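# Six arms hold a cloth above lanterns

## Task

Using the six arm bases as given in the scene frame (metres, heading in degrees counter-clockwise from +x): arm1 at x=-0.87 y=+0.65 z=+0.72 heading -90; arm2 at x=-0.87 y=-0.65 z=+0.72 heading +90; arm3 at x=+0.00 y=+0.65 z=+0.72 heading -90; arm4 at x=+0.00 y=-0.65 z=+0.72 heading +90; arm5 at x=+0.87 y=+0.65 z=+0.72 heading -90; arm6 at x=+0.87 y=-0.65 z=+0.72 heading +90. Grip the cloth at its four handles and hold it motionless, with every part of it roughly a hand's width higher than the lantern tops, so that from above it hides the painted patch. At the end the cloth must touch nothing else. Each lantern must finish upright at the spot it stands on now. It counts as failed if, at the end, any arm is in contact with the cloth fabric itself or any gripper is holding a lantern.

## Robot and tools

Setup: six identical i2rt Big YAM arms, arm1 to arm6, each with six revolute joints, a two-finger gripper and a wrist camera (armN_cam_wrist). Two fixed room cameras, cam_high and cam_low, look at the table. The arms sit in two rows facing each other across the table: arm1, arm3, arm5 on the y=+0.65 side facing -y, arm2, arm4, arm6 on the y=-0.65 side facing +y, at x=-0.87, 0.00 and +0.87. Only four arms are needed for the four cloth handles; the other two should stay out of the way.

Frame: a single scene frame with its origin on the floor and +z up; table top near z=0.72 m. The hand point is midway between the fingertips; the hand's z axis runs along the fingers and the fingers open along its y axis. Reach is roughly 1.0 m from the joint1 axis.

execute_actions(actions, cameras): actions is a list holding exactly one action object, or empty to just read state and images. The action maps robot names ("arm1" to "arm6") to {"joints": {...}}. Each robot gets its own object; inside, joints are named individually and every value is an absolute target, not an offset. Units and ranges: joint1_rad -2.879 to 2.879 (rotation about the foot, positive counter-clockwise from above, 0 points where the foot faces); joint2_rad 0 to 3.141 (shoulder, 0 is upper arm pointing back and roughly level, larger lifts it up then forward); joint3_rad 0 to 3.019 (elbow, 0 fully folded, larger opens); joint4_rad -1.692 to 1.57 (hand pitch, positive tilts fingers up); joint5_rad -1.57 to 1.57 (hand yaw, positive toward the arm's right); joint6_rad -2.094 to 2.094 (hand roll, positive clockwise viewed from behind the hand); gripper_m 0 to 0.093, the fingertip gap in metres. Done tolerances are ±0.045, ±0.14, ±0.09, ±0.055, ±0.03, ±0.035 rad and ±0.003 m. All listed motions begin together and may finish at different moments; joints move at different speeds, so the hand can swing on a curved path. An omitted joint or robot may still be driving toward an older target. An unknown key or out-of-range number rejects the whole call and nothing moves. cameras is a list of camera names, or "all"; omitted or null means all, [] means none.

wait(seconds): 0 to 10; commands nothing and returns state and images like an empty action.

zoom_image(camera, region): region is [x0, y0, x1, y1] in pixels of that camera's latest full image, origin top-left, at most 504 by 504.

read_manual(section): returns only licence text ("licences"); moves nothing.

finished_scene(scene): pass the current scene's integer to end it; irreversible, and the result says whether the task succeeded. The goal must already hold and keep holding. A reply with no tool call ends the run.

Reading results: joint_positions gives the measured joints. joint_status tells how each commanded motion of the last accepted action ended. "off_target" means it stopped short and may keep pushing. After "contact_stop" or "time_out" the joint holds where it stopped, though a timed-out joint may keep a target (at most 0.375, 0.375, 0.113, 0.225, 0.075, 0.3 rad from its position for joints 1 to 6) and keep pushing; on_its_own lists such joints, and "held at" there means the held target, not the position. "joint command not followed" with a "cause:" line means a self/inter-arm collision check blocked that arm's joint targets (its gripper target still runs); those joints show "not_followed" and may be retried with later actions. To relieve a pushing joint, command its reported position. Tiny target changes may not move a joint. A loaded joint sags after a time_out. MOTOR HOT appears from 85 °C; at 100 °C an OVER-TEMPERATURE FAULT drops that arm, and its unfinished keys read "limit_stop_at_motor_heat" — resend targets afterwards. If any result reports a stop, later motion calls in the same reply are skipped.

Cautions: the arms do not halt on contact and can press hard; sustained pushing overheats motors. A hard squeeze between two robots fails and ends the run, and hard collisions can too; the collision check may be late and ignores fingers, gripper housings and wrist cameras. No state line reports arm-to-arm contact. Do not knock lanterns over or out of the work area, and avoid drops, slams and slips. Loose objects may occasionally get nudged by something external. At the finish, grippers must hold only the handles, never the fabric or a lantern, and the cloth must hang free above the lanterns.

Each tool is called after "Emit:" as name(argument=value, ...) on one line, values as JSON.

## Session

Emit:
execute_actions(actions=[])

Scene clock: 0.00 s.
arm1.joint_positions: joint1_rad=+0.012 joint2_rad=+0.448 joint3_rad=+1.458 joint4_rad=-1.531 joint5_rad=+0.010 joint6_rad=-0.012 gripper_m=+0.094
arm1.joint_status: not commanded
arm1.hand: x=-0.8676 y=+0.5260 z=+1.3613 quat_wxyz=(-0.351, -0.604, -0.618, +0.360) (m; scene frame)
arm2.joint_positions: joint1_rad=-0.002 joint2_rad=+0.437 joint3_rad=+1.447 joint4_rad=-1.529 joint5_rad=-0.005 joint6_rad=-0.005 gripper_m=+0.094
arm2.joint_status: not commanded
arm2.hand: x=-0.8685 y=-0.5254 z=+1.3519 quat_wxyz=(-0.357, +0.609, -0.614, -0.353) (m; scene frame)
arm3.joint_positions: joint1_rad=+0.000 joint2_rad=+0.425 joint3_rad=+1.457 joint4_rad=-1.549 joint5_rad=-0.009 joint6_rad=-0.005 gripper_m=+0.095
arm3.joint_status: not commanded
arm3.hand: x=-0.0050 y=+0.5357 z=+1.3358 quat_wxyz=(-0.355, -0.616, -0.606, +0.356) (m; scene frame)
arm4.joint_positions: joint1_rad=-0.014 joint2_rad=+0.450 joint3_rad=+1.476 joint4_rad=-1.552 joint5_rad=+0.004 joint6_rad=-0.006 gripper_m=+0.095
arm4.joint_status: not commanded
arm4.hand: x=-0.0056 y=-0.5325 z=+1.3573 quat_wxyz=(-0.363, +0.612, -0.611, -0.346) (m; scene frame)
arm5.joint_positions: joint1_rad=+0.009 joint2_rad=+0.445 joint3_rad=+1.461 joint4_rad=-1.520 joint5_rad=+0.003 joint6_rad=-0.006 gripper_m=+0.094
arm5.joint_status: not commanded
arm5.hand: x=+0.8784 y=+0.5227 z=+1.3230 quat_wxyz=(-0.362, -0.594, -0.625, +0.355) (m; scene frame)
arm6.joint_positions: joint1_rad=-0.004 joint2_rad=+0.429 joint3_rad=+1.455 joint4_rad=-1.542 joint5_rad=-0.008 joint6_rad=+0.008 gripper_m=+0.095
arm6.joint_status: not commanded
arm6.hand: x=+0.8646 y=-0.5347 z=+1.3714 quat_wxyz=(-0.349, +0.618, -0.603, -0.365) (m; scene frame)
pictures: arm1_cam_wrist, arm2_cam_wrist, arm3_cam_wrist, arm4_cam_wrist, arm5_cam_wrist, arm6_cam_wrist, cam_high, cam_low
Images, in order (width x height): arm1_cam_wrist 616x616, arm2_cam_wrist 616x616, arm3_cam_wrist 616x616, arm4_cam_wrist 616x616, arm5_cam_wrist 616x616, arm6_cam_wrist 616x616, cam_high 504x504, cam_low 504x504.

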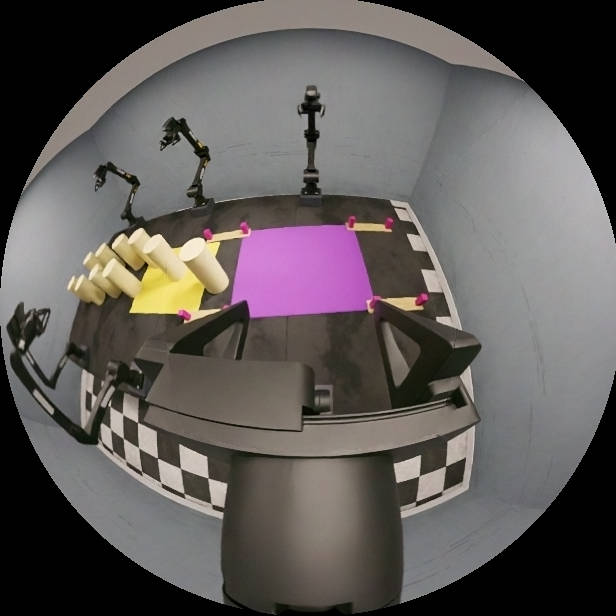

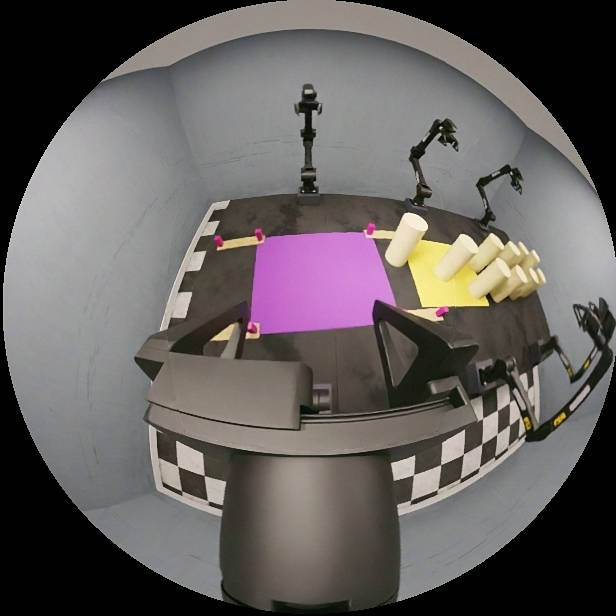

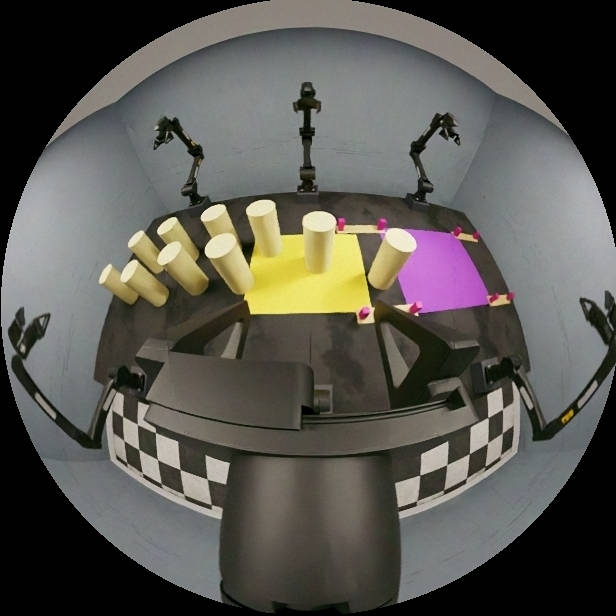

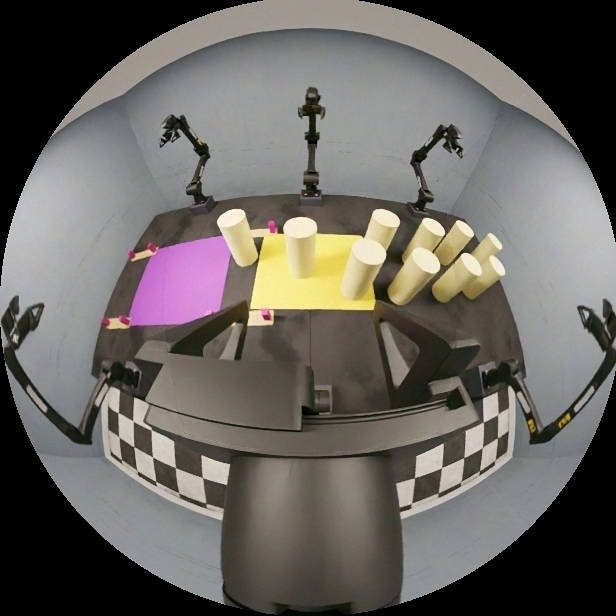

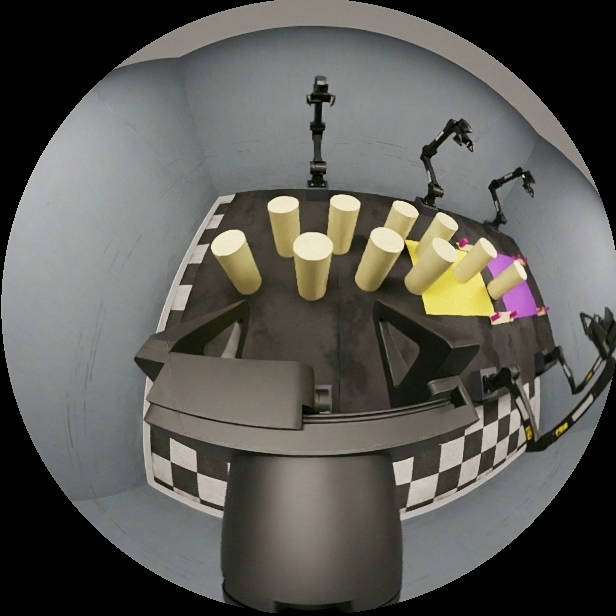

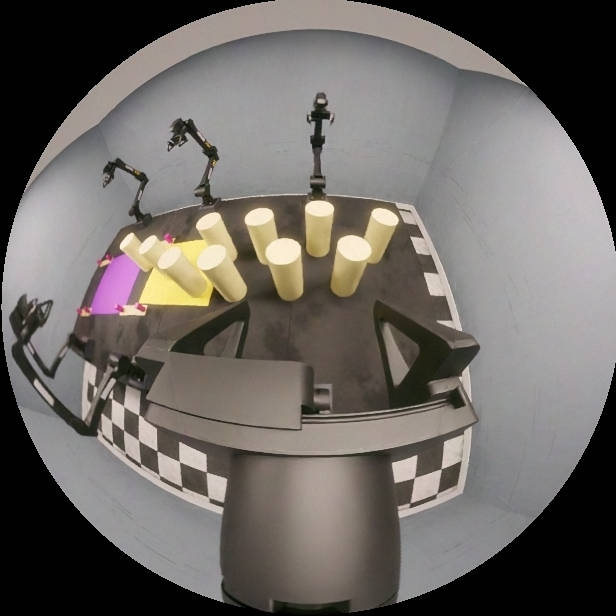

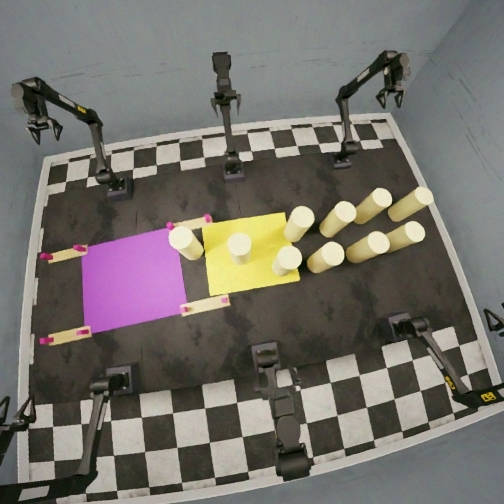

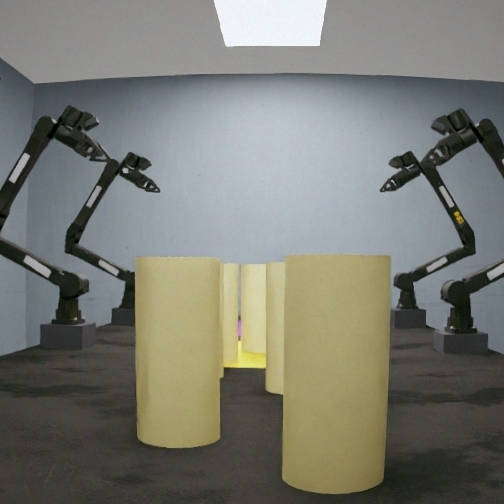

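Emit:
execute_actions(actions=[{"arm1":{"joints":{"joint1_rad":-0.919,"joint6_rad":-1.006,"joint2_rad":2.38,"joint3_rad":2.18,"joint4_rad":-1.323}},"arm2":{"joints":{"joint1_rad":1.10,"joint6_rad":1.0,"joint2_rad":2.05,"joint3_rad":1.58,"joint4_rad":-1.068}},"arm3":{"joints":{"joint1_rad":-0.922,"joint6_rad":-1.04,"joint2_rad":1.2}},"arm4":{"joints":{"joint1_rad":0.904,"joint6_rad":0.82,"joint2_rad":1.2}}}], cameras=[])

Emit:
execute_actions(actions=[{"arm3":{"joints":{"joint2_rad":2.02,"joint3_rad":1.64,"joint4_rad":-1.128}},"arm4":{"joints":{"joint2_rad":1.95,"joint3_rad":1.47,"joint4_rad":-1.039}}}], cameras=["arm1_cam_wrist","arm2_cam_wrist","arm3_cam_wrist","arm4_cam_wrist","cam_high"])

Scene clock: 18.23 s.
arm1.joint_positions: joint1_rad=-0.926 joint2_rad=+2.398 joint3_rad=+2.153 joint4_rad=-1.321 joint5_rad=+0.010 joint6_rad=-0.998 gripper_m=+0.094
arm1.joint_status: all done
arm1.hand: x=-1.4449 y=+0.2193 z=+0.8073 quat_wxyz=(+0.006, -0.681, -0.732, +0.005) (m; scene frame)
arm2.joint_positions: joint1_rad=+1.102 joint2_rad=+2.036 joint3_rad=+1.563 joint4_rad=-1.068 joint5_rad=-0.005 joint6_rad=+0.987 gripper_m=+0.094
arm2.joint_status: all done
arm2.hand: x=-1.4016 y=-0.3718 z=+0.8168 quat_wxyz=(+0.006, +0.742, -0.670, -0.014) (m; scene frame)
arm3.joint_positions: joint1_rad=-0.924 joint2_rad=+1.221 joint3_rad=+1.458 joint4_rad=-1.548 joint5_rad=-0.009 joint6_rad=-1.024 gripper_m=+0.095
arm3.joint_status: all done
arm3.hand: x=-0.3187 y=+0.4217 z=+1.1406 quat_wxyz=(+0.019, -0.674, -0.728, +0.126) (m; scene frame)
arm4.joint_positions: joint1_rad=+0.908 joint2_rad=+1.225 joint3_rad=+1.477 joint4_rad=-1.551 joint5_rad=+0.004 joint6_rad=+0.811 gripper_m=+0.095
arm4.joint_status: all done
arm4.hand: x=-0.3152 y=-0.4107 z=+1.1622 quat_wxyz=(+0.001, +0.736, -0.664, -0.132) (m; scene frame)
arm5.joint_positions: joint1_rad=+0.009 joint2_rad=+0.445 joint3_rad=+1.461 joint4_rad=-1.520 joint5_rad=+0.003 joint6_rad=-0.006 gripper_m=+0.094
arm5.joint_status: not commanded
arm5.hand: x=+0.8784 y=+0.5227 z=+1.3230 quat_wxyz=(-0.362, -0.594, -0.625, +0.355) (m; scene frame)
arm6.joint_positions: joint1_rad=-0.004 joint2_rad=+0.429 joint3_rad=+1.455 joint4_rad=-1.542 joint5_rad=-0.008 joint6_rad=+0.008 gripper_m=+0.095
arm6.joint_status: not commanded
arm6.hand: x=+0.8646 y=-0.5347 z=+1.3714 quat_wxyz=(-0.349, +0.618, -0.603, -0.365) (m; scene frame)
pictures: none
No camera images: the call's "cameras" was empty. Leave "cameras" out to get every camera's image.

Scene clock: 19.77 s.
arm1.joint_positions: joint1_rad=-0.926 joint2_rad=+2.398 joint3_rad=+2.153 joint4_rad=-1.321 joint5_rad=+0.010 joint6_rad=-0.998 gripper_m=+0.094
arm1.joint_status: not commanded
arm1.hand: x=-1.4449 y=+0.2193 z=+0.8073 quat_wxyz=(+0.006, -0.681, -0.733, +0.005) (m; scene frame)
arm2.joint_positions: joint1_rad=+1.102 joint2_rad=+2.036 joint3_rad=+1.563 joint4_rad=-1.068 joint5_rad=-0.005 joint6_rad=+0.987 gripper_m=+0.094
arm2.joint_status: not commanded
arm2.hand: x=-1.4016 y=-0.3718 z=+0.8168 quat_wxyz=(+0.006, +0.742, -0.670, -0.014) (m; scene frame)
arm3.joint_positions: joint1_rad=-0.924 joint2_rad=+2.055 joint3_rad=+1.611 joint4_rad=-1.135 joint5_rad=-0.009 joint6_rad=-1.026 gripper_m=+0.095
arm3.joint_status: all done
arm3.hand: x=-0.4879 y=+0.2985 z=+0.8023 quat_wxyz=(-0.008, -0.679, -0.734, -0.005) (m; scene frame)
arm4.joint_positions: joint1_rad=+0.908 joint2_rad=+1.975 joint3_rad=+1.449 joint4_rad=-1.051 joint5_rad=+0.004 joint6_rad=+0.811 gripper_m=+0.095
arm4.joint_status: all done
arm4.hand: x=-0.4440 y=-0.3051 z=+0.8070 quat_wxyz=(-0.009, +0.742, -0.671, +0.006) (m; scene frame)
arm5.joint_positions: joint1_rad=+0.009 joint2_rad=+0.445 joint3_rad=+1.461 joint4_rad=-1.520 joint5_rad=+0.003 joint6_rad=-0.006 gripper_m=+0.094
arm5.joint_status: not commanded
arm5.hand: x=+0.8784 y=+0.5227 z=+1.3230 quat_wxyz=(-0.362, -0.594, -0.625, +0.355) (m; scene frame)
arm6.joint_positions: joint1_rad=-0.004 joint2_rad=+0.429 joint3_rad=+1.455 joint4_rad=-1.542 joint5_rad=-0.008 joint6_rad=+0.008 gripper_m=+0.095
arm6.joint_status: not commanded
arm6.hand: x=+0.8646 y=-0.5347 z=+1.3714 quat_wxyz=(-0.349, +0.618, -0.603, -0.365) (m; scene frame)
pictures: arm1_cam_wrist, arm2_cam_wrist, arm3_cam_wrist, arm4_cam_wrist, cam_high
Images, in order (width x height): arm1_cam_wrist 616x616, arm2_cam_wrist 616x616, arm3_cam_wrist 616x616, arm4_cam_wrist 616x616, cam_high 504x504.

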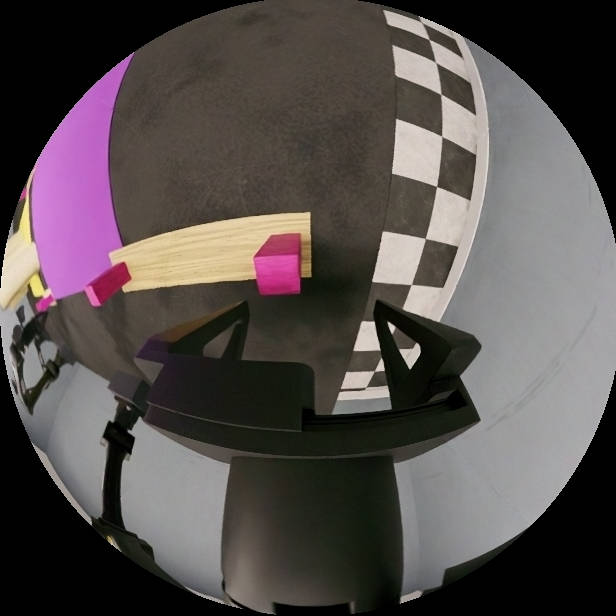

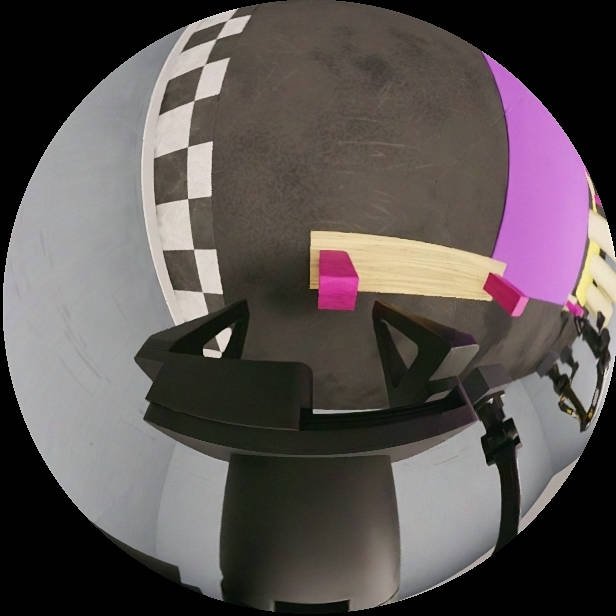

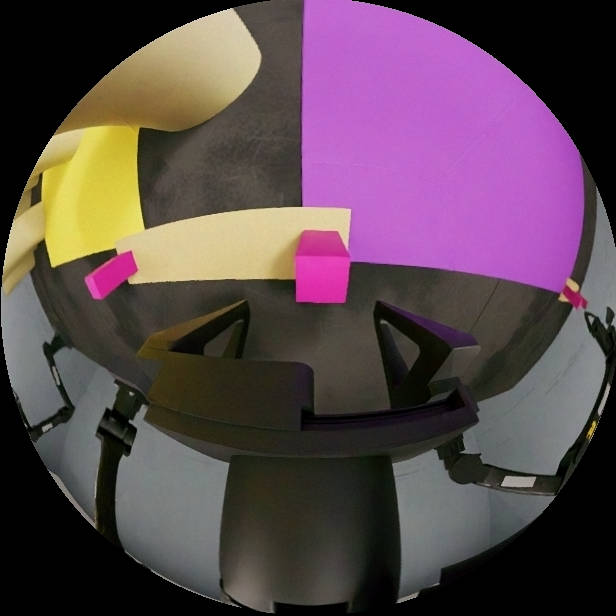

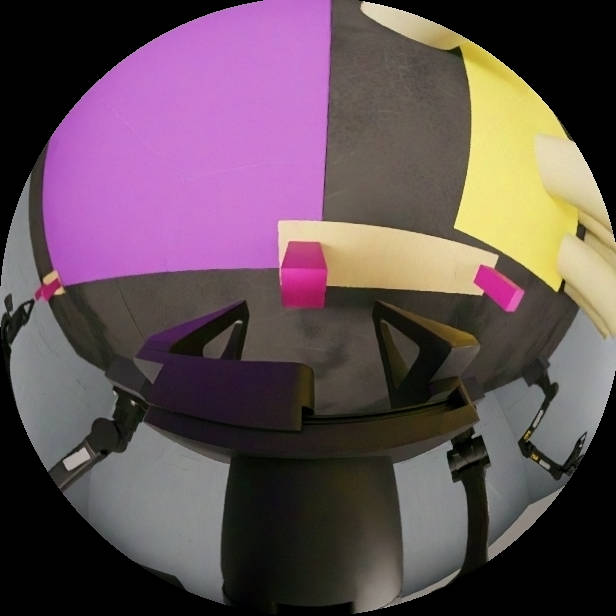

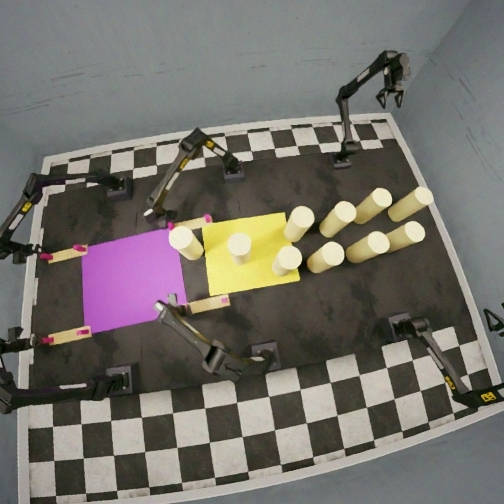

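Emit:
execute_actions(actions=[{"arm1":{"joints":{"joint1_rad":-0.898,"joint6_rad":-0.98,"joint3_rad":1.995,"joint4_rad":-1.152}},"arm2":{"joints":{"joint1_rad":1.082,"joint2_rad":2.125,"joint3_rad":1.46,"joint4_rad":-0.922}},"arm3":{"joints":{"joint1_rad":-0.905,"joint2_rad":2.15,"joint3_rad":1.65,"joint4_rad":-1.035}},"arm4":{"joints":{"joint2_rad":2.066,"joint3_rad":1.44,"joint4_rad":-0.925}}}], cameras=["arm1_cam_wrist","arm2_cam_wrist","arm3_cam_wrist","arm4_cam_wrist"])

Scene clock: 31.33 s.
arm1.joint_positions: joint1_rad=-0.899 joint2_rad=+2.394 joint3_rad=+1.987 joint4_rad=-1.165 joint5_rad=+0.010 joint6_rad=-0.988 gripper_m=+0.094
arm1.joint_status: all done
arm1.hand: x=-1.4162 y=+0.2176 z=+0.7503 quat_wxyz=(+0.005, -0.675, -0.738, +0.002) (m; scene frame)
arm2.joint_positions: joint1_rad=+1.090 joint2_rad=+2.123 joint3_rad=+1.451 joint4_rad=-0.930 joint5_rad=-0.004 joint6_rad=+0.987 gripper_m=+0.094
arm2.joint_status: all done
arm2.hand: x=-1.3711 y=-0.3799 z=+0.7314 quat_wxyz=(-0.002, +0.738, -0.675, +0.016) (m; scene frame)
arm3.joint_positions: joint1_rad=-0.915 joint2_rad=+2.151 joint3_rad=+1.611 joint4_rad=-1.045 joint5_rad=-0.009 joint6_rad=-1.026 gripper_m=+0.095
arm3.joint_status: all done
arm3.hand: x=-0.4916 y=+0.2884 z=+0.7458 quat_wxyz=(-0.008, -0.676, -0.737, -0.008) (m; scene frame)
arm4.joint_positions: joint1_rad=+0.908 joint2_rad=+2.060 joint3_rad=+1.433 joint4_rad=-0.936 joint5_rad=+0.004 joint6_rad=+0.811 gripper_m=+0.095
arm4.joint_status: all done
arm4.hand: x=-0.4500 y=-0.2996 z=+0.7553 quat_wxyz=(-0.009, +0.742, -0.671, +0.000) (m; scene frame)
arm5.joint_positions: joint1_rad=+0.009 joint2_rad=+0.445 joint3_rad=+1.461 joint4_rad=-1.520 joint5_rad=+0.003 joint6_rad=-0.006 gripper_m=+0.094
arm5.joint_status: not commanded
arm5.hand: x=+0.8784 y=+0.5227 z=+1.3230 quat_wxyz=(-0.362, -0.594, -0.625, +0.355) (m; scene frame)
arm6.joint_positions: joint1_rad=-0.004 joint2_rad=+0.429 joint3_rad=+1.455 joint4_rad=-1.542 joint5_rad=-0.008 joint6_rad=+0.008 gripper_m=+0.095
arm6.joint_status: not commanded
arm6.hand: x=+0.8646 y=-0.5347 z=+1.3714 quat_wxyz=(-0.349, +0.618, -0.603, -0.365) (m; scene frame)
pictures: arm1_cam_wrist, arm2_cam_wrist, arm3_cam_wrist, arm4_cam_wrist
Images, in order (width x height): arm1_cam_wrist 616x616, arm2_cam_wrist 616x616, arm3_cam_wrist 616x616, arm4_cam_wrist 616x616.

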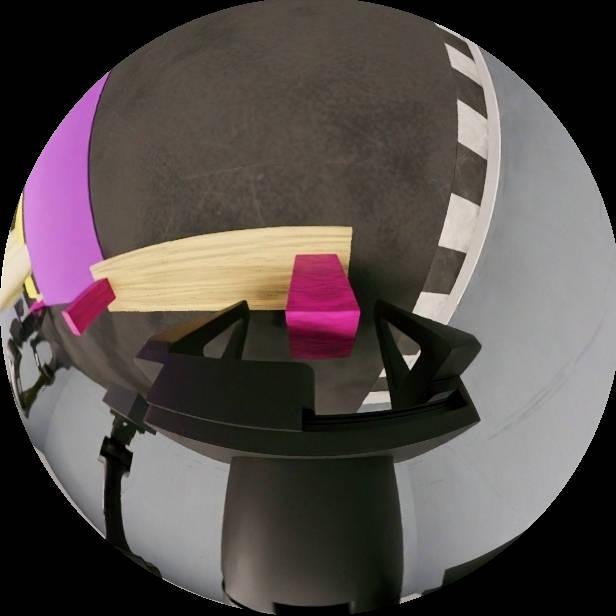

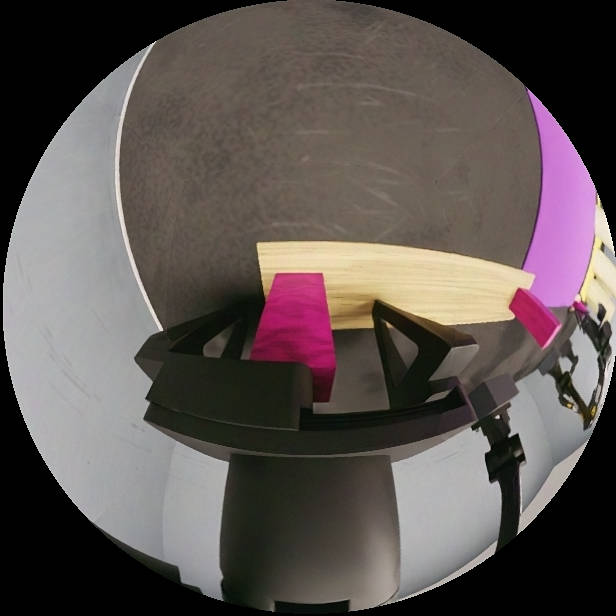

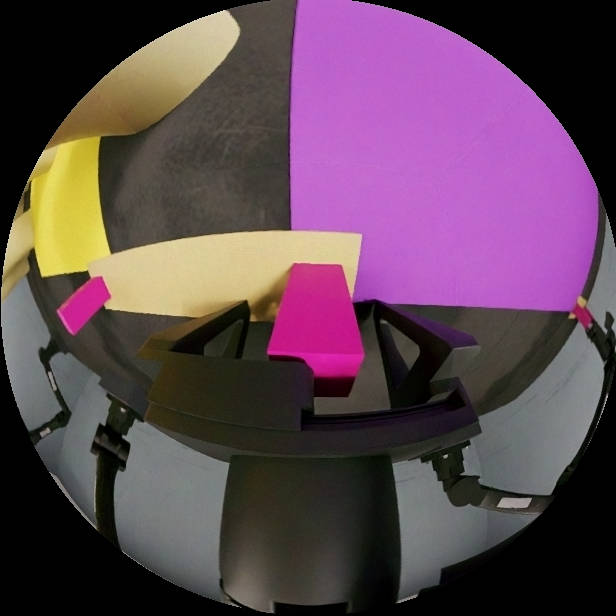

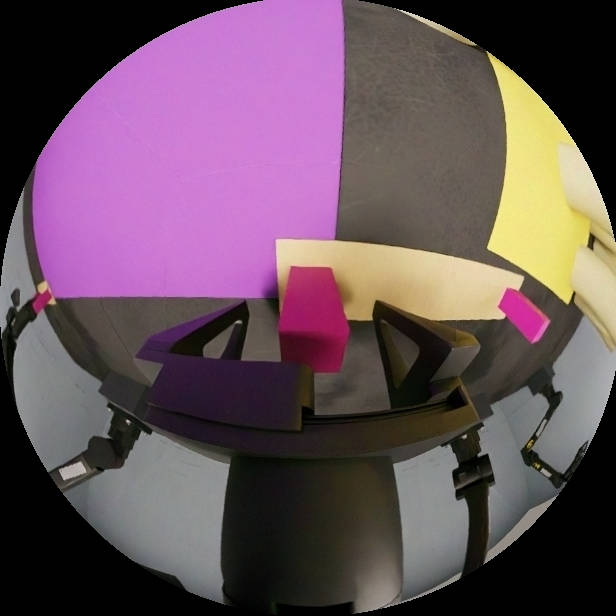

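Emit:
execute_actions(actions=[{"arm1":{"joints":{"joint2_rad":2.43}},"arm2":{"joints":{"gripper_m":0.01}},"arm3":{"joints":{"gripper_m":0.01}},"arm4":{"joints":{"gripper_m":0.01}}}], cameras=[])

Emit:
execute_actions(actions=[{"arm1":{"joints":{"gripper_m":0.01}}}], cameras=["arm1_cam_wrist"])

Emit:
execute_actions(actions=[{"arm1":{"joints":{"joint1_rad":-0.934,"joint6_rad":-0.934,"joint2_rad":2.115,"joint3_rad":2.078,"joint4_rad":-1.504}},"arm2":{"joints":{"joint1_rad":1.055,"joint6_rad":1.05,"joint2_rad":1.979,"joint3_rad":1.874,"joint4_rad":-1.436}},"arm3":{"joints":{"joint1_rad":-0.93,"joint6_rad":-0.96,"joint2_rad":1.978,"joint3_rad":1.924,"joint4_rad":-1.49}},"arm4":{"joints":{"joint1_rad":0.98,"joint6_rad":0.99,"joint2_rad":1.937,"joint3_rad":1.826,"joint4_rad":-1.43}}}], cameras=["cam_high"])

Emit:
execute_actions(actions=[{"arm1":{"joints":{"joint1_rad":-0.972,"joint6_rad":-0.975,"joint2_rad":1.939,"joint3_rad":2.282,"joint4_rad":-1.67}},"arm2":{"joints":{"joint1_rad":1.027,"joint6_rad":1.02,"joint2_rad":1.907,"joint3_rad":2.252,"joint4_rad":-1.69}},"arm3":{"joints":{"joint2_rad":1.865,"joint3_rad":2.24,"joint4_rad":-1.69}},"arm4":{"joints":{"joint2_rad":1.844,"joint3_rad":2.178,"joint4_rad":-1.69}}}], cameras=["cam_high","cam_low"])

Scene clock: 55.93 s.
arm1.joint_positions: joint1_rad=-0.899 joint2_rad=+2.421 joint3_rad=+1.987 joint4_rad=-1.165 joint5_rad=+0.010 joint6_rad=-0.988 gripper_m=+0.094
arm1.joint_status: all done
arm1.hand: x=-1.4121 y=+0.2208 z=+0.7318 quat_wxyz=(+0.003, -0.675, -0.738, -0.011) (m; scene frame)
arm2.joint_positions: joint1_rad=+1.088 joint2_rad=+2.122 joint3_rad=+1.451 joint4_rad=-0.924 joint5_rad=-0.006 joint6_rad=+0.991 gripper_m=+0.028
arm2.joint_status: gripper_m off_target (ended at +0.028, target +0.010)
arm2.hand: x=-1.3725 y=-0.3788 z=+0.7320 quat_wxyz=(+0.000, +0.736, -0.677, +0.013) (m; scene frame)
arm3.joint_positions: joint1_rad=-0.914 joint2_rad=+2.151 joint3_rad=+1.611 joint4_rad=-1.042 joint5_rad=-0.008 joint6_rad=-1.029 gripper_m=+0.029
arm3.joint_status: gripper_m off_target (ended at +0.029, target +0.010)
arm3.hand: x=-0.4922 y=+0.2880 z=+0.7458 quat_wxyz=(-0.007, -0.674, -0.738, -0.007) (m; scene frame)
arm4.joint_positions: joint1_rad=+0.908 joint2_rad=+2.060 joint3_rad=+1.433 joint4_rad=-0.936 joint5_rad=+0.004 joint6_rad=+0.814 gripper_m=+0.029
arm4.joint_status: gripper_m off_target (ended at +0.029, target +0.010)
arm4.hand: x=-0.4501 y=-0.2994 z=+0.7553 quat_wxyz=(-0.008, +0.741, -0.672, -0.001) (m; scene frame)
arm5.joint_positions: joint1_rad=+0.009 joint2_rad=+0.445 joint3_rad=+1.461 joint4_rad=-1.520 joint5_rad=+0.003 joint6_rad=-0.006 gripper_m=+0.094
arm5.joint_status: not commanded
arm5.hand: x=+0.8784 y=+0.5227 z=+1.3230 quat_wxyz=(-0.362, -0.594, -0.625, +0.355) (m; scene frame)
arm6.joint_positions: joint1_rad=-0.004 joint2_rad=+0.429 joint3_rad=+1.455 joint4_rad=-1.542 joint5_rad=-0.008 joint6_rad=+0.008 gripper_m=+0.095
arm6.joint_status: not commanded
arm6.hand: x=+0.8646 y=-0.5347 z=+1.3714 quat_wxyz=(-0.349, +0.618, -0.603, -0.365) (m; scene frame)
pictures: none
No camera images: the call's "cameras" was empty. Leave "cameras" out to get every camera's image.

Scene clock: 56.63 s.
arm1.joint_positions: joint1_rad=-0.899 joint2_rad=+2.421 joint3_rad=+1.987 joint4_rad=-1.161 joint5_rad=+0.012 joint6_rad=-0.987 gripper_m=+0.028
arm1.joint_status: gripper_m off_target (ended at +0.028, target +0.010)
arm1.hand: x=-1.4131 y=+0.2206 z=+0.7318 quat_wxyz=(+0.005, -0.675, -0.738, -0.009) (m; scene frame)
arm2.joint_positions: joint1_rad=+1.088 joint2_rad=+2.122 joint3_rad=+1.451 joint4_rad=-0.924 joint5_rad=-0.006 joint6_rad=+0.991 gripper_m=+0.028
arm2.joint_status: not commanded
arm2.hand: x=-1.3725 y=-0.3788 z=+0.7320 quat_wxyz=(+0.000, +0.736, -0.677, +0.013) (m; scene frame)
arm3.joint_positions: joint1_rad=-0.914 joint2_rad=+2.151 joint3_rad=+1.611 joint4_rad=-1.042 joint5_rad=-0.008 joint6_rad=-1.029 gripper_m=+0.029
arm3.joint_status: not commanded
arm3.hand: x=-0.4922 y=+0.2880 z=+0.7458 quat_wxyz=(-0.007, -0.674, -0.738, -0.007) (m; scene frame)
arm4.joint_positions: joint1_rad=+0.908 joint2_rad=+2.060 joint3_rad=+1.433 joint4_rad=-0.936 joint5_rad=+0.004 joint6_rad=+0.814 gripper_m=+0.029
arm4.joint_status: not commanded
arm4.hand: x=-0.4501 y=-0.2994 z=+0.7553 quat_wxyz=(-0.008, +0.741, -0.672, -0.001) (m; scene frame)
arm5.joint_positions: joint1_rad=+0.009 joint2_rad=+0.445 joint3_rad=+1.461 joint4_rad=-1.520 joint5_rad=+0.003 joint6_rad=-0.006 gripper_m=+0.094
arm5.joint_status: not commanded
arm5.hand: x=+0.8784 y=+0.5227 z=+1.3230 quat_wxyz=(-0.362, -0.594, -0.625, +0.355) (m; scene frame)
arm6.joint_positions: joint1_rad=-0.004 joint2_rad=+0.429 joint3_rad=+1.455 joint4_rad=-1.542 joint5_rad=-0.008 joint6_rad=+0.008 gripper_m=+0.095
arm6.joint_status: not commanded
arm6.hand: x=+0.8646 y=-0.5347 z=+1.3714 quat_wxyz=(-0.349, +0.618, -0.603, -0.365) (m; scene frame)
pictures: arm1_cam_wrist
Images, in order (width x height): arm1_cam_wrist 616x616.

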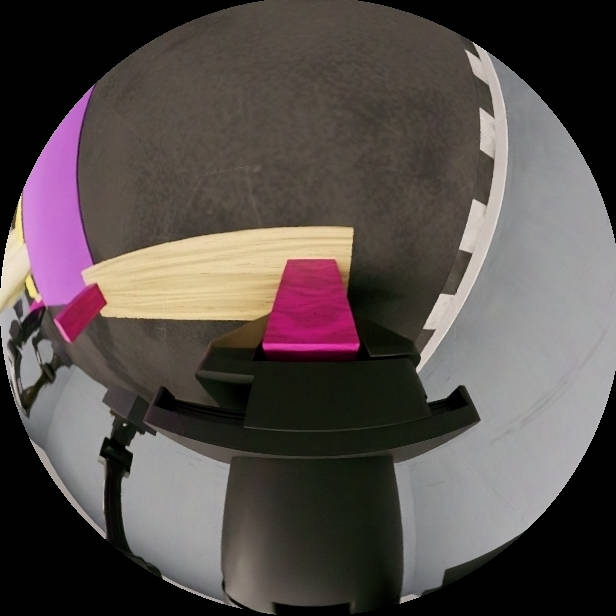

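Scene clock: 58.10 s.
arm1.joint_positions: joint1_rad=-0.931 joint2_rad=+2.119 joint3_rad=+2.053 joint4_rad=-1.491 joint5_rad=+0.012 joint6_rad=-0.928 gripper_m=+0.028
arm1.joint_status: all done
arm1.hand: x=-1.4010 y=+0.2571 z=+0.9557 quat_wxyz=(+0.007, -0.708, -0.706, +0.009) (m; scene frame)
arm2.joint_positions: joint1_rad=+1.052 joint2_rad=+1.972 joint3_rad=+1.839 joint4_rad=-1.424 joint5_rad=-0.004 joint6_rad=+1.018 gripper_m=+0.028
arm2.joint_status: all done
arm2.hand: x=-1.3994 y=-0.3381 z=+0.9538 quat_wxyz=(+0.004, +0.714, -0.700, -0.006) (m; scene frame)
arm3.joint_positions: joint1_rad=-0.916 joint2_rad=+1.973 joint3_rad=+1.898 joint4_rad=-1.468 joint5_rad=-0.010 joint6_rad=-0.974 gripper_m=+0.029
arm3.joint_status: all done
arm3.hand: x=-0.5013 y=+0.2834 z=+0.9557 quat_wxyz=(-0.005, -0.695, -0.719, +0.012) (m; scene frame)
arm4.joint_positions: joint1_rad=+0.982 joint2_rad=+1.939 joint3_rad=+1.792 joint4_rad=-1.412 joint5_rad=+0.004 joint6_rad=+0.981 gripper_m=+0.029
arm4.joint_status: all done
arm4.hand: x=-0.5037 y=-0.3177 z=+0.9491 quat_wxyz=(-0.008, +0.709, -0.705, -0.003) (m; scene frame)
arm5.joint_positions: joint1_rad=+0.009 joint2_rad=+0.445 joint3_rad=+1.461 joint4_rad=-1.520 joint5_rad=+0.003 joint6_rad=-0.006 gripper_m=+0.094
arm5.joint_status: not commanded
arm5.hand: x=+0.8784 y=+0.5227 z=+1.3230 quat_wxyz=(-0.362, -0.594, -0.625, +0.355) (m; scene frame)
arm6.joint_positions: joint1_rad=-0.004 joint2_rad=+0.429 joint3_rad=+1.455 joint4_rad=-1.542 joint5_rad=-0.008 joint6_rad=+0.008 gripper_m=+0.095
arm6.joint_status: not commanded
arm6.hand: x=+0.8646 y=-0.5347 z=+1.3714 quat_wxyz=(-0.349, +0.618, -0.603, -0.365) (m; scene frame)
pictures: cam_high
Images, in order (width x height): cam_high 504x504.

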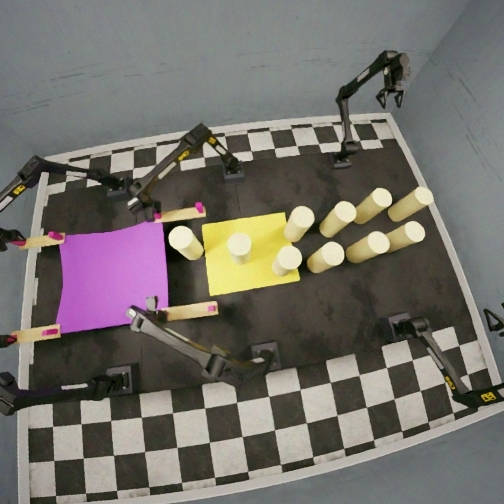

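Scene clock: 59.73 s.
arm1.joint_positions: joint1_rad=-0.965 joint2_rad=+1.941 joint3_rad=+2.248 joint4_rad=-1.659 joint5_rad=+0.012 joint6_rad=-0.959 gripper_m=+0.028
arm1.joint_status: all done
arm1.hand: x=-1.3951 y=+0.2888 z=+1.1430 quat_wxyz=(+0.025, -0.705, -0.700, +0.110) (m; scene frame)
arm2.joint_positions: joint1_rad=+1.021 joint2_rad=+1.915 joint3_rad=+2.207 joint4_rad=-1.675 joint5_rad=-0.004 joint6_rad=+1.006 gripper_m=+0.028
arm2.joint_status: all done
joint sent to its limit — the command would take arm2.joint4_rad past its lower limit, so that joint was sent only as far as its limit.
arm2.hand: x=-1.3988 y=-0.3159 z=+1.1303 quat_wxyz=(+0.023, +0.705, -0.703, -0.091) (m; scene frame)
arm3.joint_positions: joint1_rad=-0.916 joint2_rad=+1.872 joint3_rad=+2.197 joint4_rad=-1.676 joint5_rad=-0.010 joint6_rad=-0.973 gripper_m=+0.029
arm3.joint_status: all done
arm3.hand: x=-0.4981 y=+0.2869 z=+1.1320 quat_wxyz=(+0.011, -0.691, -0.715, +0.107) (m; scene frame)
arm4.joint_positions: joint1_rad=+0.977 joint2_rad=+1.858 joint3_rad=+2.135 joint4_rad=-1.674 joint5_rad=+0.006 joint6_rad=+0.982 gripper_m=+0.029
arm4.joint_status: all done
arm4.hand: x=-0.5060 y=-0.3146 z=+1.1286 quat_wxyz=(+0.007, +0.705, -0.705, -0.083) (m; scene frame)
arm5.joint_positions: joint1_rad=+0.009 joint2_rad=+0.445 joint3_rad=+1.461 joint4_rad=-1.520 joint5_rad=+0.003 joint6_rad=-0.006 gripper_m=+0.094
arm5.joint_status: not commanded
arm5.hand: x=+0.8784 y=+0.5227 z=+1.3230 quat_wxyz=(-0.362, -0.594, -0.625, +0.355) (m; scene frame)
arm6.joint_positions: joint1_rad=-0.004 joint2_rad=+0.429 joint3_rad=+1.455 joint4_rad=-1.542 joint5_rad=-0.008 joint6_rad=+0.008 gripper_m=+0.095
arm6.joint_status: not commanded
arm6.hand: x=+0.8646 y=-0.5347 z=+1.3714 quat_wxyz=(-0.349, +0.618, -0.603, -0.365) (m; scene frame)
pictures: cam_high, cam_low
Images, in order (width x height): cam_high 504x504, cam_low 504x504.

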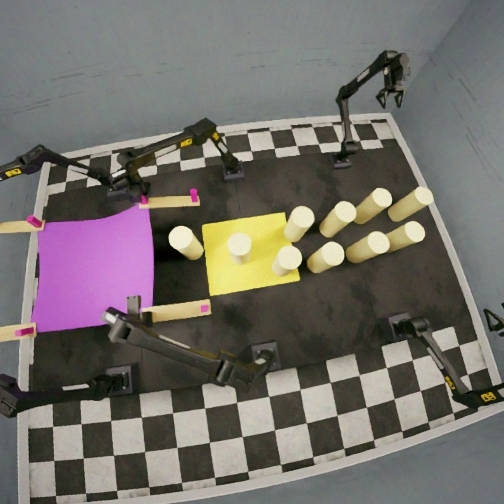

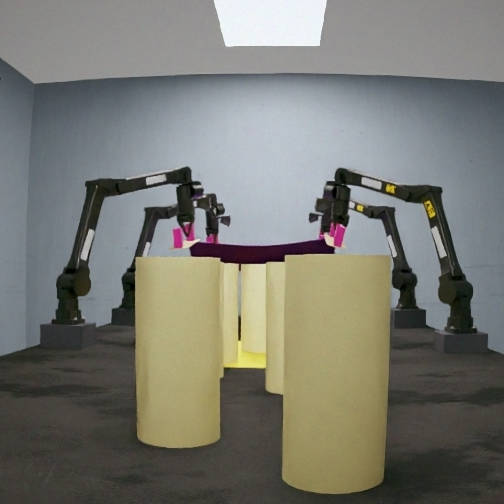

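Emit:
execute_actions(actions=[{"arm1":{"joints":{"joint1_rad":-0.96,"joint2_rad":1.845,"joint3_rad":2.22,"joint4_rad":-1.69}},"arm2":{"joints":{"joint1_rad":1.0,"joint6_rad":0.99,"joint2_rad":1.814,"joint3_rad":2.2}},"arm3":{"joints":{"joint1_rad":-0.877,"joint6_rad":-0.9,"joint2_rad":1.699,"joint3_rad":2.09}},"arm4":{"joints":{"joint1_rad":0.927,"joint6_rad":0.93,"joint2_rad":1.678,"joint3_rad":2.03}}}], cameras=[])

Emit:
execute_actions(actions=[{"arm1":{"joints":{"joint1_rad":-0.739,"joint6_rad":-0.75,"joint2_rad":1.45,"joint3_rad":1.735}},"arm2":{"joints":{"joint1_rad":0.752,"joint6_rad":0.75,"joint2_rad":1.455,"joint3_rad":1.757}},"arm3":{"joints":{"joint1_rad":-0.612,"joint6_rad":-0.63,"joint2_rad":1.338,"joint3_rad":1.686}},"arm4":{"joints":{"joint1_rad":0.634,"joint6_rad":0.634,"joint2_rad":1.35,"joint3_rad":1.666}}}], cameras=["cam_low"])

Emit:
execute_actions(actions=[{"arm1":{"joints":{"joint1_rad":-0.238,"joint6_rad":-0.238,"joint2_rad":1.14,"joint3_rad":1.45}},"arm2":{"joints":{"joint1_rad":0.238,"joint6_rad":0.225,"joint2_rad":1.178,"joint3_rad":1.494}},"arm3":{"joints":{"joint1_rad":-0.038,"joint6_rad":-0.06,"joint2_rad":1.094,"joint3_rad":1.48}},"arm4":{"joints":{"joint1_rad":0.057,"joint6_rad":0.057,"joint2_rad":1.155,"joint3_rad":1.49}}}], cameras=[])

Emit:
execute_actions(actions=[{"arm1":{"joints":{"joint1_rad":0.35,"joint6_rad":0.34}},"arm2":{"joints":{"joint1_rad":-0.305,"joint6_rad":-0.3,"joint2_rad":1.246,"joint3_rad":1.575}},"arm3":{"joints":{"joint1_rad":0.53,"joint6_rad":0.51,"joint2_rad":1.2,"joint3_rad":1.59}},"arm4":{"joints":{"joint1_rad":-0.458,"joint6_rad":-0.458,"joint2_rad":1.312,"joint3_rad":1.65}}}], cameras=[])

Emit:
execute_actions(actions=[{"arm1":{"joints":{"joint1_rad":0.766,"joint6_rad":0.755,"joint2_rad":1.407,"joint3_rad":1.72}},"arm2":{"joints":{"joint1_rad":-0.678,"joint6_rad":-0.675,"joint2_rad":1.507,"joint3_rad":1.84}},"arm3":{"joints":{"joint1_rad":0.893,"joint6_rad":0.87,"joint2_rad":1.516,"joint3_rad":1.9}},"arm4":{"joints":{"joint1_rad":-0.795,"joint6_rad":-0.79,"joint2_rad":1.625,"joint3_rad":1.985}}}], cameras=["arm1_cam_wrist","arm2_cam_wrist","arm4_cam_wrist","cam_high","cam_low"])

Scene clock: 81.97 s.
arm1.joint_positions: joint1_rad=-0.957 joint2_rad=+1.874 joint3_rad=+2.213 joint4_rad=-1.680 joint5_rad=+0.007 joint6_rad=-0.958 gripper_m=+0.028
arm1.joint_status: all done
joint sent to its limit — the command would take arm1.joint4_rad past its lower limit, so that joint was sent only as far as its limit.
arm1.hand: x=-1.3720 y=+0.2976 z=+1.1674 quat_wxyz=(+0.023, -0.702, -0.703, +0.115) (m; scene frame)
arm2.joint_positions: joint1_rad=+0.997 joint2_rad=+1.841 joint3_rad=+2.192 joint4_rad=-1.678 joint5_rad=-0.003 joint6_rad=+0.981 gripper_m=+0.028
arm2.joint_status: all done
arm2.hand: x=-1.3748 y=-0.3138 z=+1.1676 quat_wxyz=(+0.025, +0.703, -0.701, -0.118) (m; scene frame)
arm3.joint_positions: joint1_rad=-0.876 joint2_rad=+1.728 joint3_rad=+2.079 joint4_rad=-1.677 joint5_rad=-0.009 joint6_rad=-0.916 gripper_m=+0.029
arm3.joint_status: all done
arm3.hand: x=-0.4455 y=+0.2974 z=+1.1651 quat_wxyz=(+0.008, -0.696, -0.708, +0.120) (m; scene frame)
arm4.joint_positions: joint1_rad=+0.919 joint2_rad=+1.709 joint3_rad=+2.022 joint4_rad=-1.674 joint5_rad=+0.004 joint6_rad=+0.939 gripper_m=+0.029
arm4.joint_status: all done
arm4.hand: x=-0.4477 y=-0.3158 z=+1.1663 quat_wxyz=(+0.006, +0.698, -0.709, -0.101) (m; scene frame)
arm5.joint_positions: joint1_rad=+0.009 joint2_rad=+0.445 joint3_rad=+1.461 joint4_rad=-1.520 joint5_rad=+0.003 joint6_rad=-0.006 gripper_m=+0.094
arm5.joint_status: not commanded
arm5.hand: x=+0.8784 y=+0.5227 z=+1.3230 quat_wxyz=(-0.362, -0.594, -0.625, +0.355) (m; scene frame)
arm6.joint_positions: joint1_rad=-0.004 joint2_rad=+0.429 joint3_rad=+1.455 joint4_rad=-1.542 joint5_rad=-0.008 joint6_rad=+0.008 gripper_m=+0.095
arm6.joint_status: not commanded
arm6.hand: x=+0.8646 y=-0.5347 z=+1.3714 quat_wxyz=(-0.349, +0.618, -0.603, -0.365) (m; scene frame)
pictures: none
No camera images: the call's "cameras" was empty. Leave "cameras" out to get every camera's image.

Scene clock: 83.40 s.
arm1.joint_positions: joint1_rad=-0.733 joint2_rad=+1.453 joint3_rad=+1.730 joint4_rad=-1.682 joint5_rad=+0.006 joint6_rad=-0.722 gripper_m=+0.028
arm1.joint_status: all done
arm1.hand: x=-1.1719 y=+0.3162 z=+1.1836 quat_wxyz=(-0.002, -0.708, -0.700, +0.086) (m; scene frame)
arm2.joint_positions: joint1_rad=+0.744 joint2_rad=+1.442 joint3_rad=+1.753 joint4_rad=-1.679 joint5_rad=+0.000 joint6_rad=+0.727 gripper_m=+0.028
arm2.joint_status: all done
arm2.hand: x=-1.1724 y=-0.3116 z=+1.1884 quat_wxyz=(-0.005, +0.705, -0.702, -0.100) (m; scene frame)
arm3.joint_positions: joint1_rad=-0.604 joint2_rad=+1.347 joint3_rad=+1.679 joint4_rad=-1.680 joint5_rad=-0.008 joint6_rad=-0.647 gripper_m=+0.029
arm3.joint_status: all done
arm3.hand: x=-0.2481 y=+0.3104 z=+1.1795 quat_wxyz=(-0.023, -0.696, -0.709, +0.108) (m; scene frame)
arm4.joint_positions: joint1_rad=+0.627 joint2_rad=+1.349 joint3_rad=+1.663 joint4_rad=-1.677 joint5_rad=+0.002 joint6_rad=+0.645 gripper_m=+0.029
arm4.joint_status: all done
arm4.hand: x=-0.2520 y=-0.3137 z=+1.1877 quat_wxyz=(-0.023, +0.699, -0.708, -0.099) (m; scene frame)
arm5.joint_positions: joint1_rad=+0.009 joint2_rad=+0.445 joint3_rad=+1.461 joint4_rad=-1.520 joint5_rad=+0.003 joint6_rad=-0.006 gripper_m=+0.094
arm5.joint_status: not commanded
arm5.hand: x=+0.8784 y=+0.5227 z=+1.3230 quat_wxyz=(-0.362, -0.594, -0.625, +0.355) (m; scene frame)
arm6.joint_positions: joint1_rad=-0.004 joint2_rad=+0.429 joint3_rad=+1.455 joint4_rad=-1.542 joint5_rad=-0.008 joint6_rad=+0.008 gripper_m=+0.095
arm6.joint_status: not commanded
arm6.hand: x=+0.8646 y=-0.5347 z=+1.3714 quat_wxyz=(-0.349, +0.618, -0.603, -0.365) (m; scene frame)
pictures: cam_low
Images, in order (width x height): cam_low 504x504.

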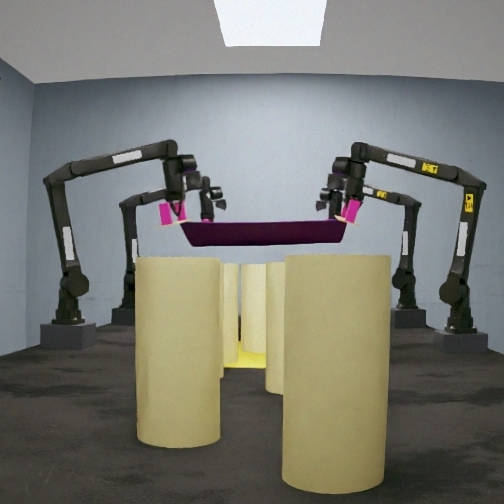

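Scene clock: 84.97 s.
arm1.joint_positions: joint1_rad=-0.241 joint2_rad=+1.138 joint3_rad=+1.447 joint4_rad=-1.681 joint5_rad=+0.009 joint6_rad=-0.225 gripper_m=+0.028
arm1.joint_status: all done
arm1.hand: x=-0.9500 y=+0.3248 z=+1.1836 quat_wxyz=(-0.048, -0.709, -0.698, +0.090) (m; scene frame)
arm2.joint_positions: joint1_rad=+0.241 joint2_rad=+1.182 joint3_rad=+1.491 joint4_rad=-1.679 joint5_rad=-0.002 joint6_rad=+0.209 gripper_m=+0.028
arm2.joint_status: all done
arm2.hand: x=-0.9497 y=-0.3049 z=+1.1800 quat_wxyz=(-0.053, +0.710, -0.697, -0.085) (m; scene frame)
arm3.joint_positions: joint1_rad=-0.049 joint2_rad=+1.099 joint3_rad=+1.471 joint4_rad=-1.677 joint5_rad=-0.002 joint6_rad=-0.077 gripper_m=+0.029
arm3.joint_status: all done
arm3.hand: x=-0.0269 y=+0.3204 z=+1.1812 quat_wxyz=(-0.089, -0.700, -0.702, +0.098) (m; scene frame)
arm4.joint_positions: joint1_rad=+0.062 joint2_rad=+1.170 joint3_rad=+1.482 joint4_rad=-1.674 joint5_rad=-0.002 joint6_rad=+0.068 gripper_m=+0.029
arm4.joint_status: all done
arm4.hand: x=-0.0286 y=-0.3019 z=+1.1814 quat_wxyz=(-0.075, +0.703, -0.703, -0.076) (m; scene frame)
arm5.joint_positions: joint1_rad=+0.009 joint2_rad=+0.445 joint3_rad=+1.461 joint4_rad=-1.520 joint5_rad=+0.003 joint6_rad=-0.006 gripper_m=+0.094
arm5.joint_status: not commanded
arm5.hand: x=+0.8784 y=+0.5227 z=+1.3230 quat_wxyz=(-0.362, -0.594, -0.625, +0.355) (m; scene frame)
arm6.joint_positions: joint1_rad=-0.004 joint2_rad=+0.429 joint3_rad=+1.455 joint4_rad=-1.542 joint5_rad=-0.008 joint6_rad=+0.008 gripper_m=+0.095
arm6.joint_status: not commanded
arm6.hand: x=+0.8646 y=-0.5347 z=+1.3714 quat_wxyz=(-0.349, +0.618, -0.603, -0.365) (m; scene frame)
pictures: none
No camera images: the call's "cameras" was empty. Leave "cameras" out to get every camera's image.

Scene clock: 86.53 s.
arm1.joint_positions: joint1_rad=+0.348 joint2_rad=+1.148 joint3_rad=+1.447 joint4_rad=-1.681 joint5_rad=+0.013 joint6_rad=+0.358 gripper_m=+0.028
arm1.joint_status: all done
arm1.hand: x=-0.7547 y=+0.3317 z=+1.1794 quat_wxyz=(-0.082, -0.708, -0.700, +0.049) (m; scene frame)
arm2.joint_positions: joint1_rad=-0.299 joint2_rad=+1.254 joint3_rad=+1.513 joint4_rad=-1.679 joint5_rad=-0.009 joint6_rad=-0.323 gripper_m=+0.028
arm2.joint_status: all done
arm2.hand: x=-0.7556 y=-0.2932 z=+1.1642 quat_wxyz=(-0.065, +0.709, -0.701, -0.038) (m; scene frame)
arm3.joint_positions: joint1_rad=+0.518 joint2_rad=+1.220 joint3_rad=+1.522 joint4_rad=-1.684 joint5_rad=+0.003 joint6_rad=+0.495 gripper_m=+0.029
arm3.joint_status: all done
arm3.hand: x=+0.1705 y=+0.3272 z=+1.1637 quat_wxyz=(-0.092, -0.705, -0.703, +0.026) (m; scene frame)
arm4.joint_positions: joint1_rad=-0.456 joint2_rad=+1.334 joint3_rad=+1.588 joint4_rad=-1.683 joint5_rad=-0.006 joint6_rad=-0.449 gripper_m=+0.029
arm4.joint_status: all done
arm4.hand: x=+0.1705 y=-0.2889 z=+1.1686 quat_wxyz=(-0.073, +0.704, -0.706, -0.023) (m; scene frame)
arm5.joint_positions: joint1_rad=+0.009 joint2_rad=+0.445 joint3_rad=+1.461 joint4_rad=-1.520 joint5_rad=+0.003 joint6_rad=-0.006 gripper_m=+0.094
arm5.joint_status: not commanded
arm5.hand: x=+0.8784 y=+0.5227 z=+1.3230 quat_wxyz=(-0.362, -0.594, -0.625, +0.355) (m; scene frame)
arm6.joint_positions: joint1_rad=-0.004 joint2_rad=+0.429 joint3_rad=+1.455 joint4_rad=-1.542 joint5_rad=-0.008 joint6_rad=+0.008 gripper_m=+0.095
arm6.joint_status: not commanded
arm6.hand: x=+0.8646 y=-0.5347 z=+1.3714 quat_wxyz=(-0.349, +0.618, -0.603, -0.365) (m; scene frame)
pictures: none
No camera images: the call's "cameras" was empty. Leave "cameras" out to get every camera's image.

Scene clock: 87.90 s.
arm1.joint_positions: joint1_rad=+0.773 joint2_rad=+1.443 joint3_rad=+1.651 joint4_rad=-1.680 joint5_rad=+0.012 joint6_rad=+0.768 gripper_m=+0.028
arm1.joint_status: all done
arm1.hand: x=-0.5633 y=+0.3360 z=+1.1530 quat_wxyz=(-0.049, -0.704, -0.708, +0.010) (m; scene frame)
arm2.joint_positions: joint1_rad=-0.682 joint2_rad=+1.539 joint3_rad=+1.776 joint4_rad=-1.680 joint5_rad=-0.011 joint6_rad=-0.699 gripper_m=+0.028
arm2.joint_status: all done
arm2.hand: x=-0.5634 y=-0.2800 z=+1.1544 quat_wxyz=(-0.063, +0.707, -0.704, -0.011) (m; scene frame)
arm3.joint_positions: joint1_rad=+0.883 joint2_rad=+1.548 joint3_rad=+1.827 joint4_rad=-1.691 joint5_rad=+0.005 joint6_rad=+0.858 gripper_m=+0.029
arm3.joint_status: all done
arm3.hand: x=+0.3655 y=+0.3308 z=+1.1568 quat_wxyz=(-0.082, -0.705, -0.705, -0.005) (m; scene frame)
arm4.joint_positions: joint1_rad=-0.786 joint2_rad=+1.653 joint3_rad=+1.918 joint4_rad=-1.688 joint5_rad=-0.007 joint6_rad=-0.781 gripper_m=+0.029
arm4.joint_status: all done
arm4.hand: x=+0.3647 y=-0.2786 z=+1.1635 quat_wxyz=(-0.081, +0.705, -0.705, -0.001) (m; scene frame)
arm5.joint_positions: joint1_rad=+0.009 joint2_rad=+0.445 joint3_rad=+1.461 joint4_rad=-1.520 joint5_rad=+0.003 joint6_rad=-0.006 gripper_m=+0.094
arm5.joint_status: not commanded
arm5.hand: x=+0.8784 y=+0.5227 z=+1.3230 quat_wxyz=(-0.362, -0.594, -0.625, +0.355) (m; scene frame)
arm6.joint_positions: joint1_rad=-0.004 joint2_rad=+0.429 joint3_rad=+1.455 joint4_rad=-1.542 joint5_rad=-0.008 joint6_rad=+0.008 gripper_m=+0.095
arm6.joint_status: not commanded
arm6.hand: x=+0.8646 y=-0.5347 z=+1.3714 quat_wxyz=(-0.349, +0.618, -0.603, -0.365) (m; scene frame)
pictures: arm1_cam_wrist, arm2_cam_wrist, arm4_cam_wrist, cam_high, cam_low
Images, in order (width x height): arm1_cam_wrist 616x616, arm2_cam_wrist 616x616, arm4_cam_wrist 616x616, cam_high 504x504, cam_low 504x504.

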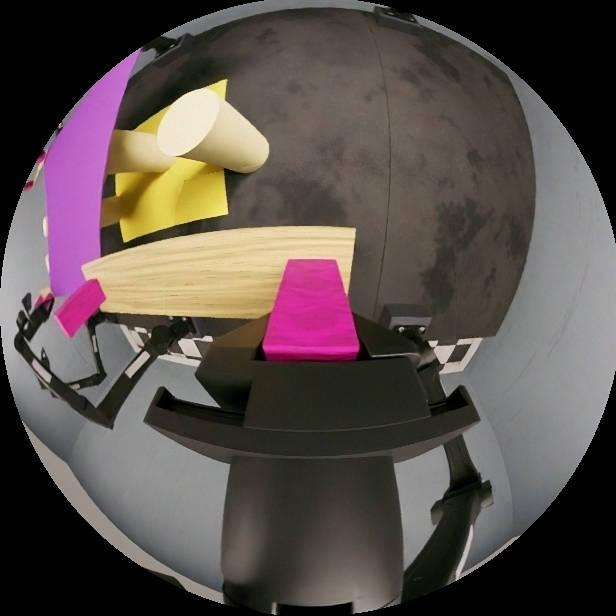

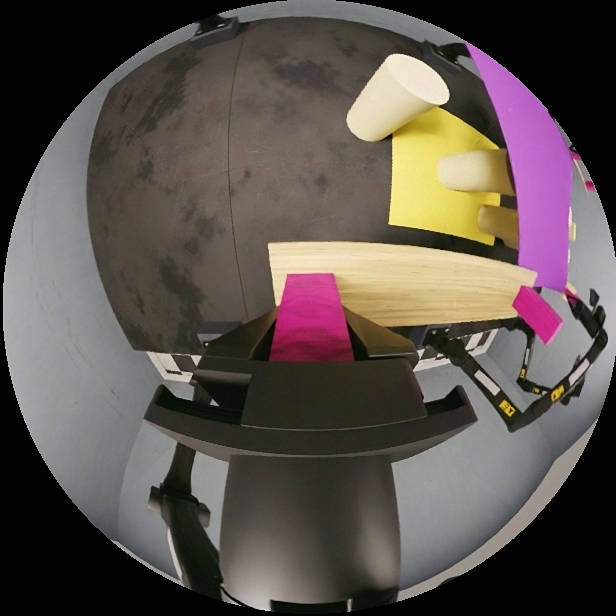

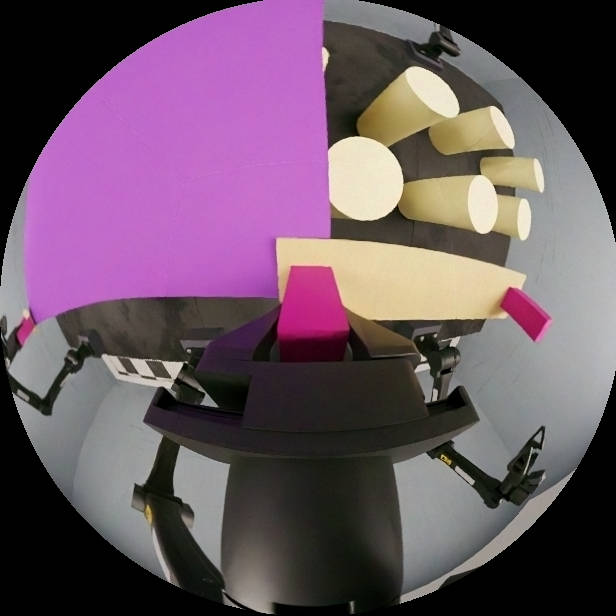

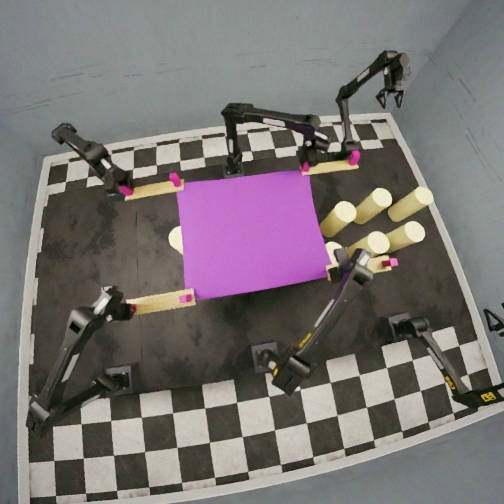

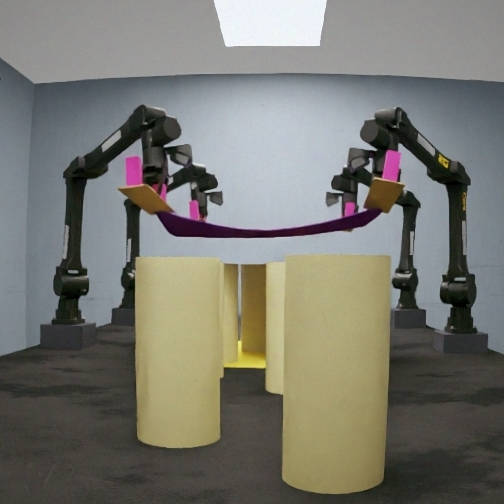

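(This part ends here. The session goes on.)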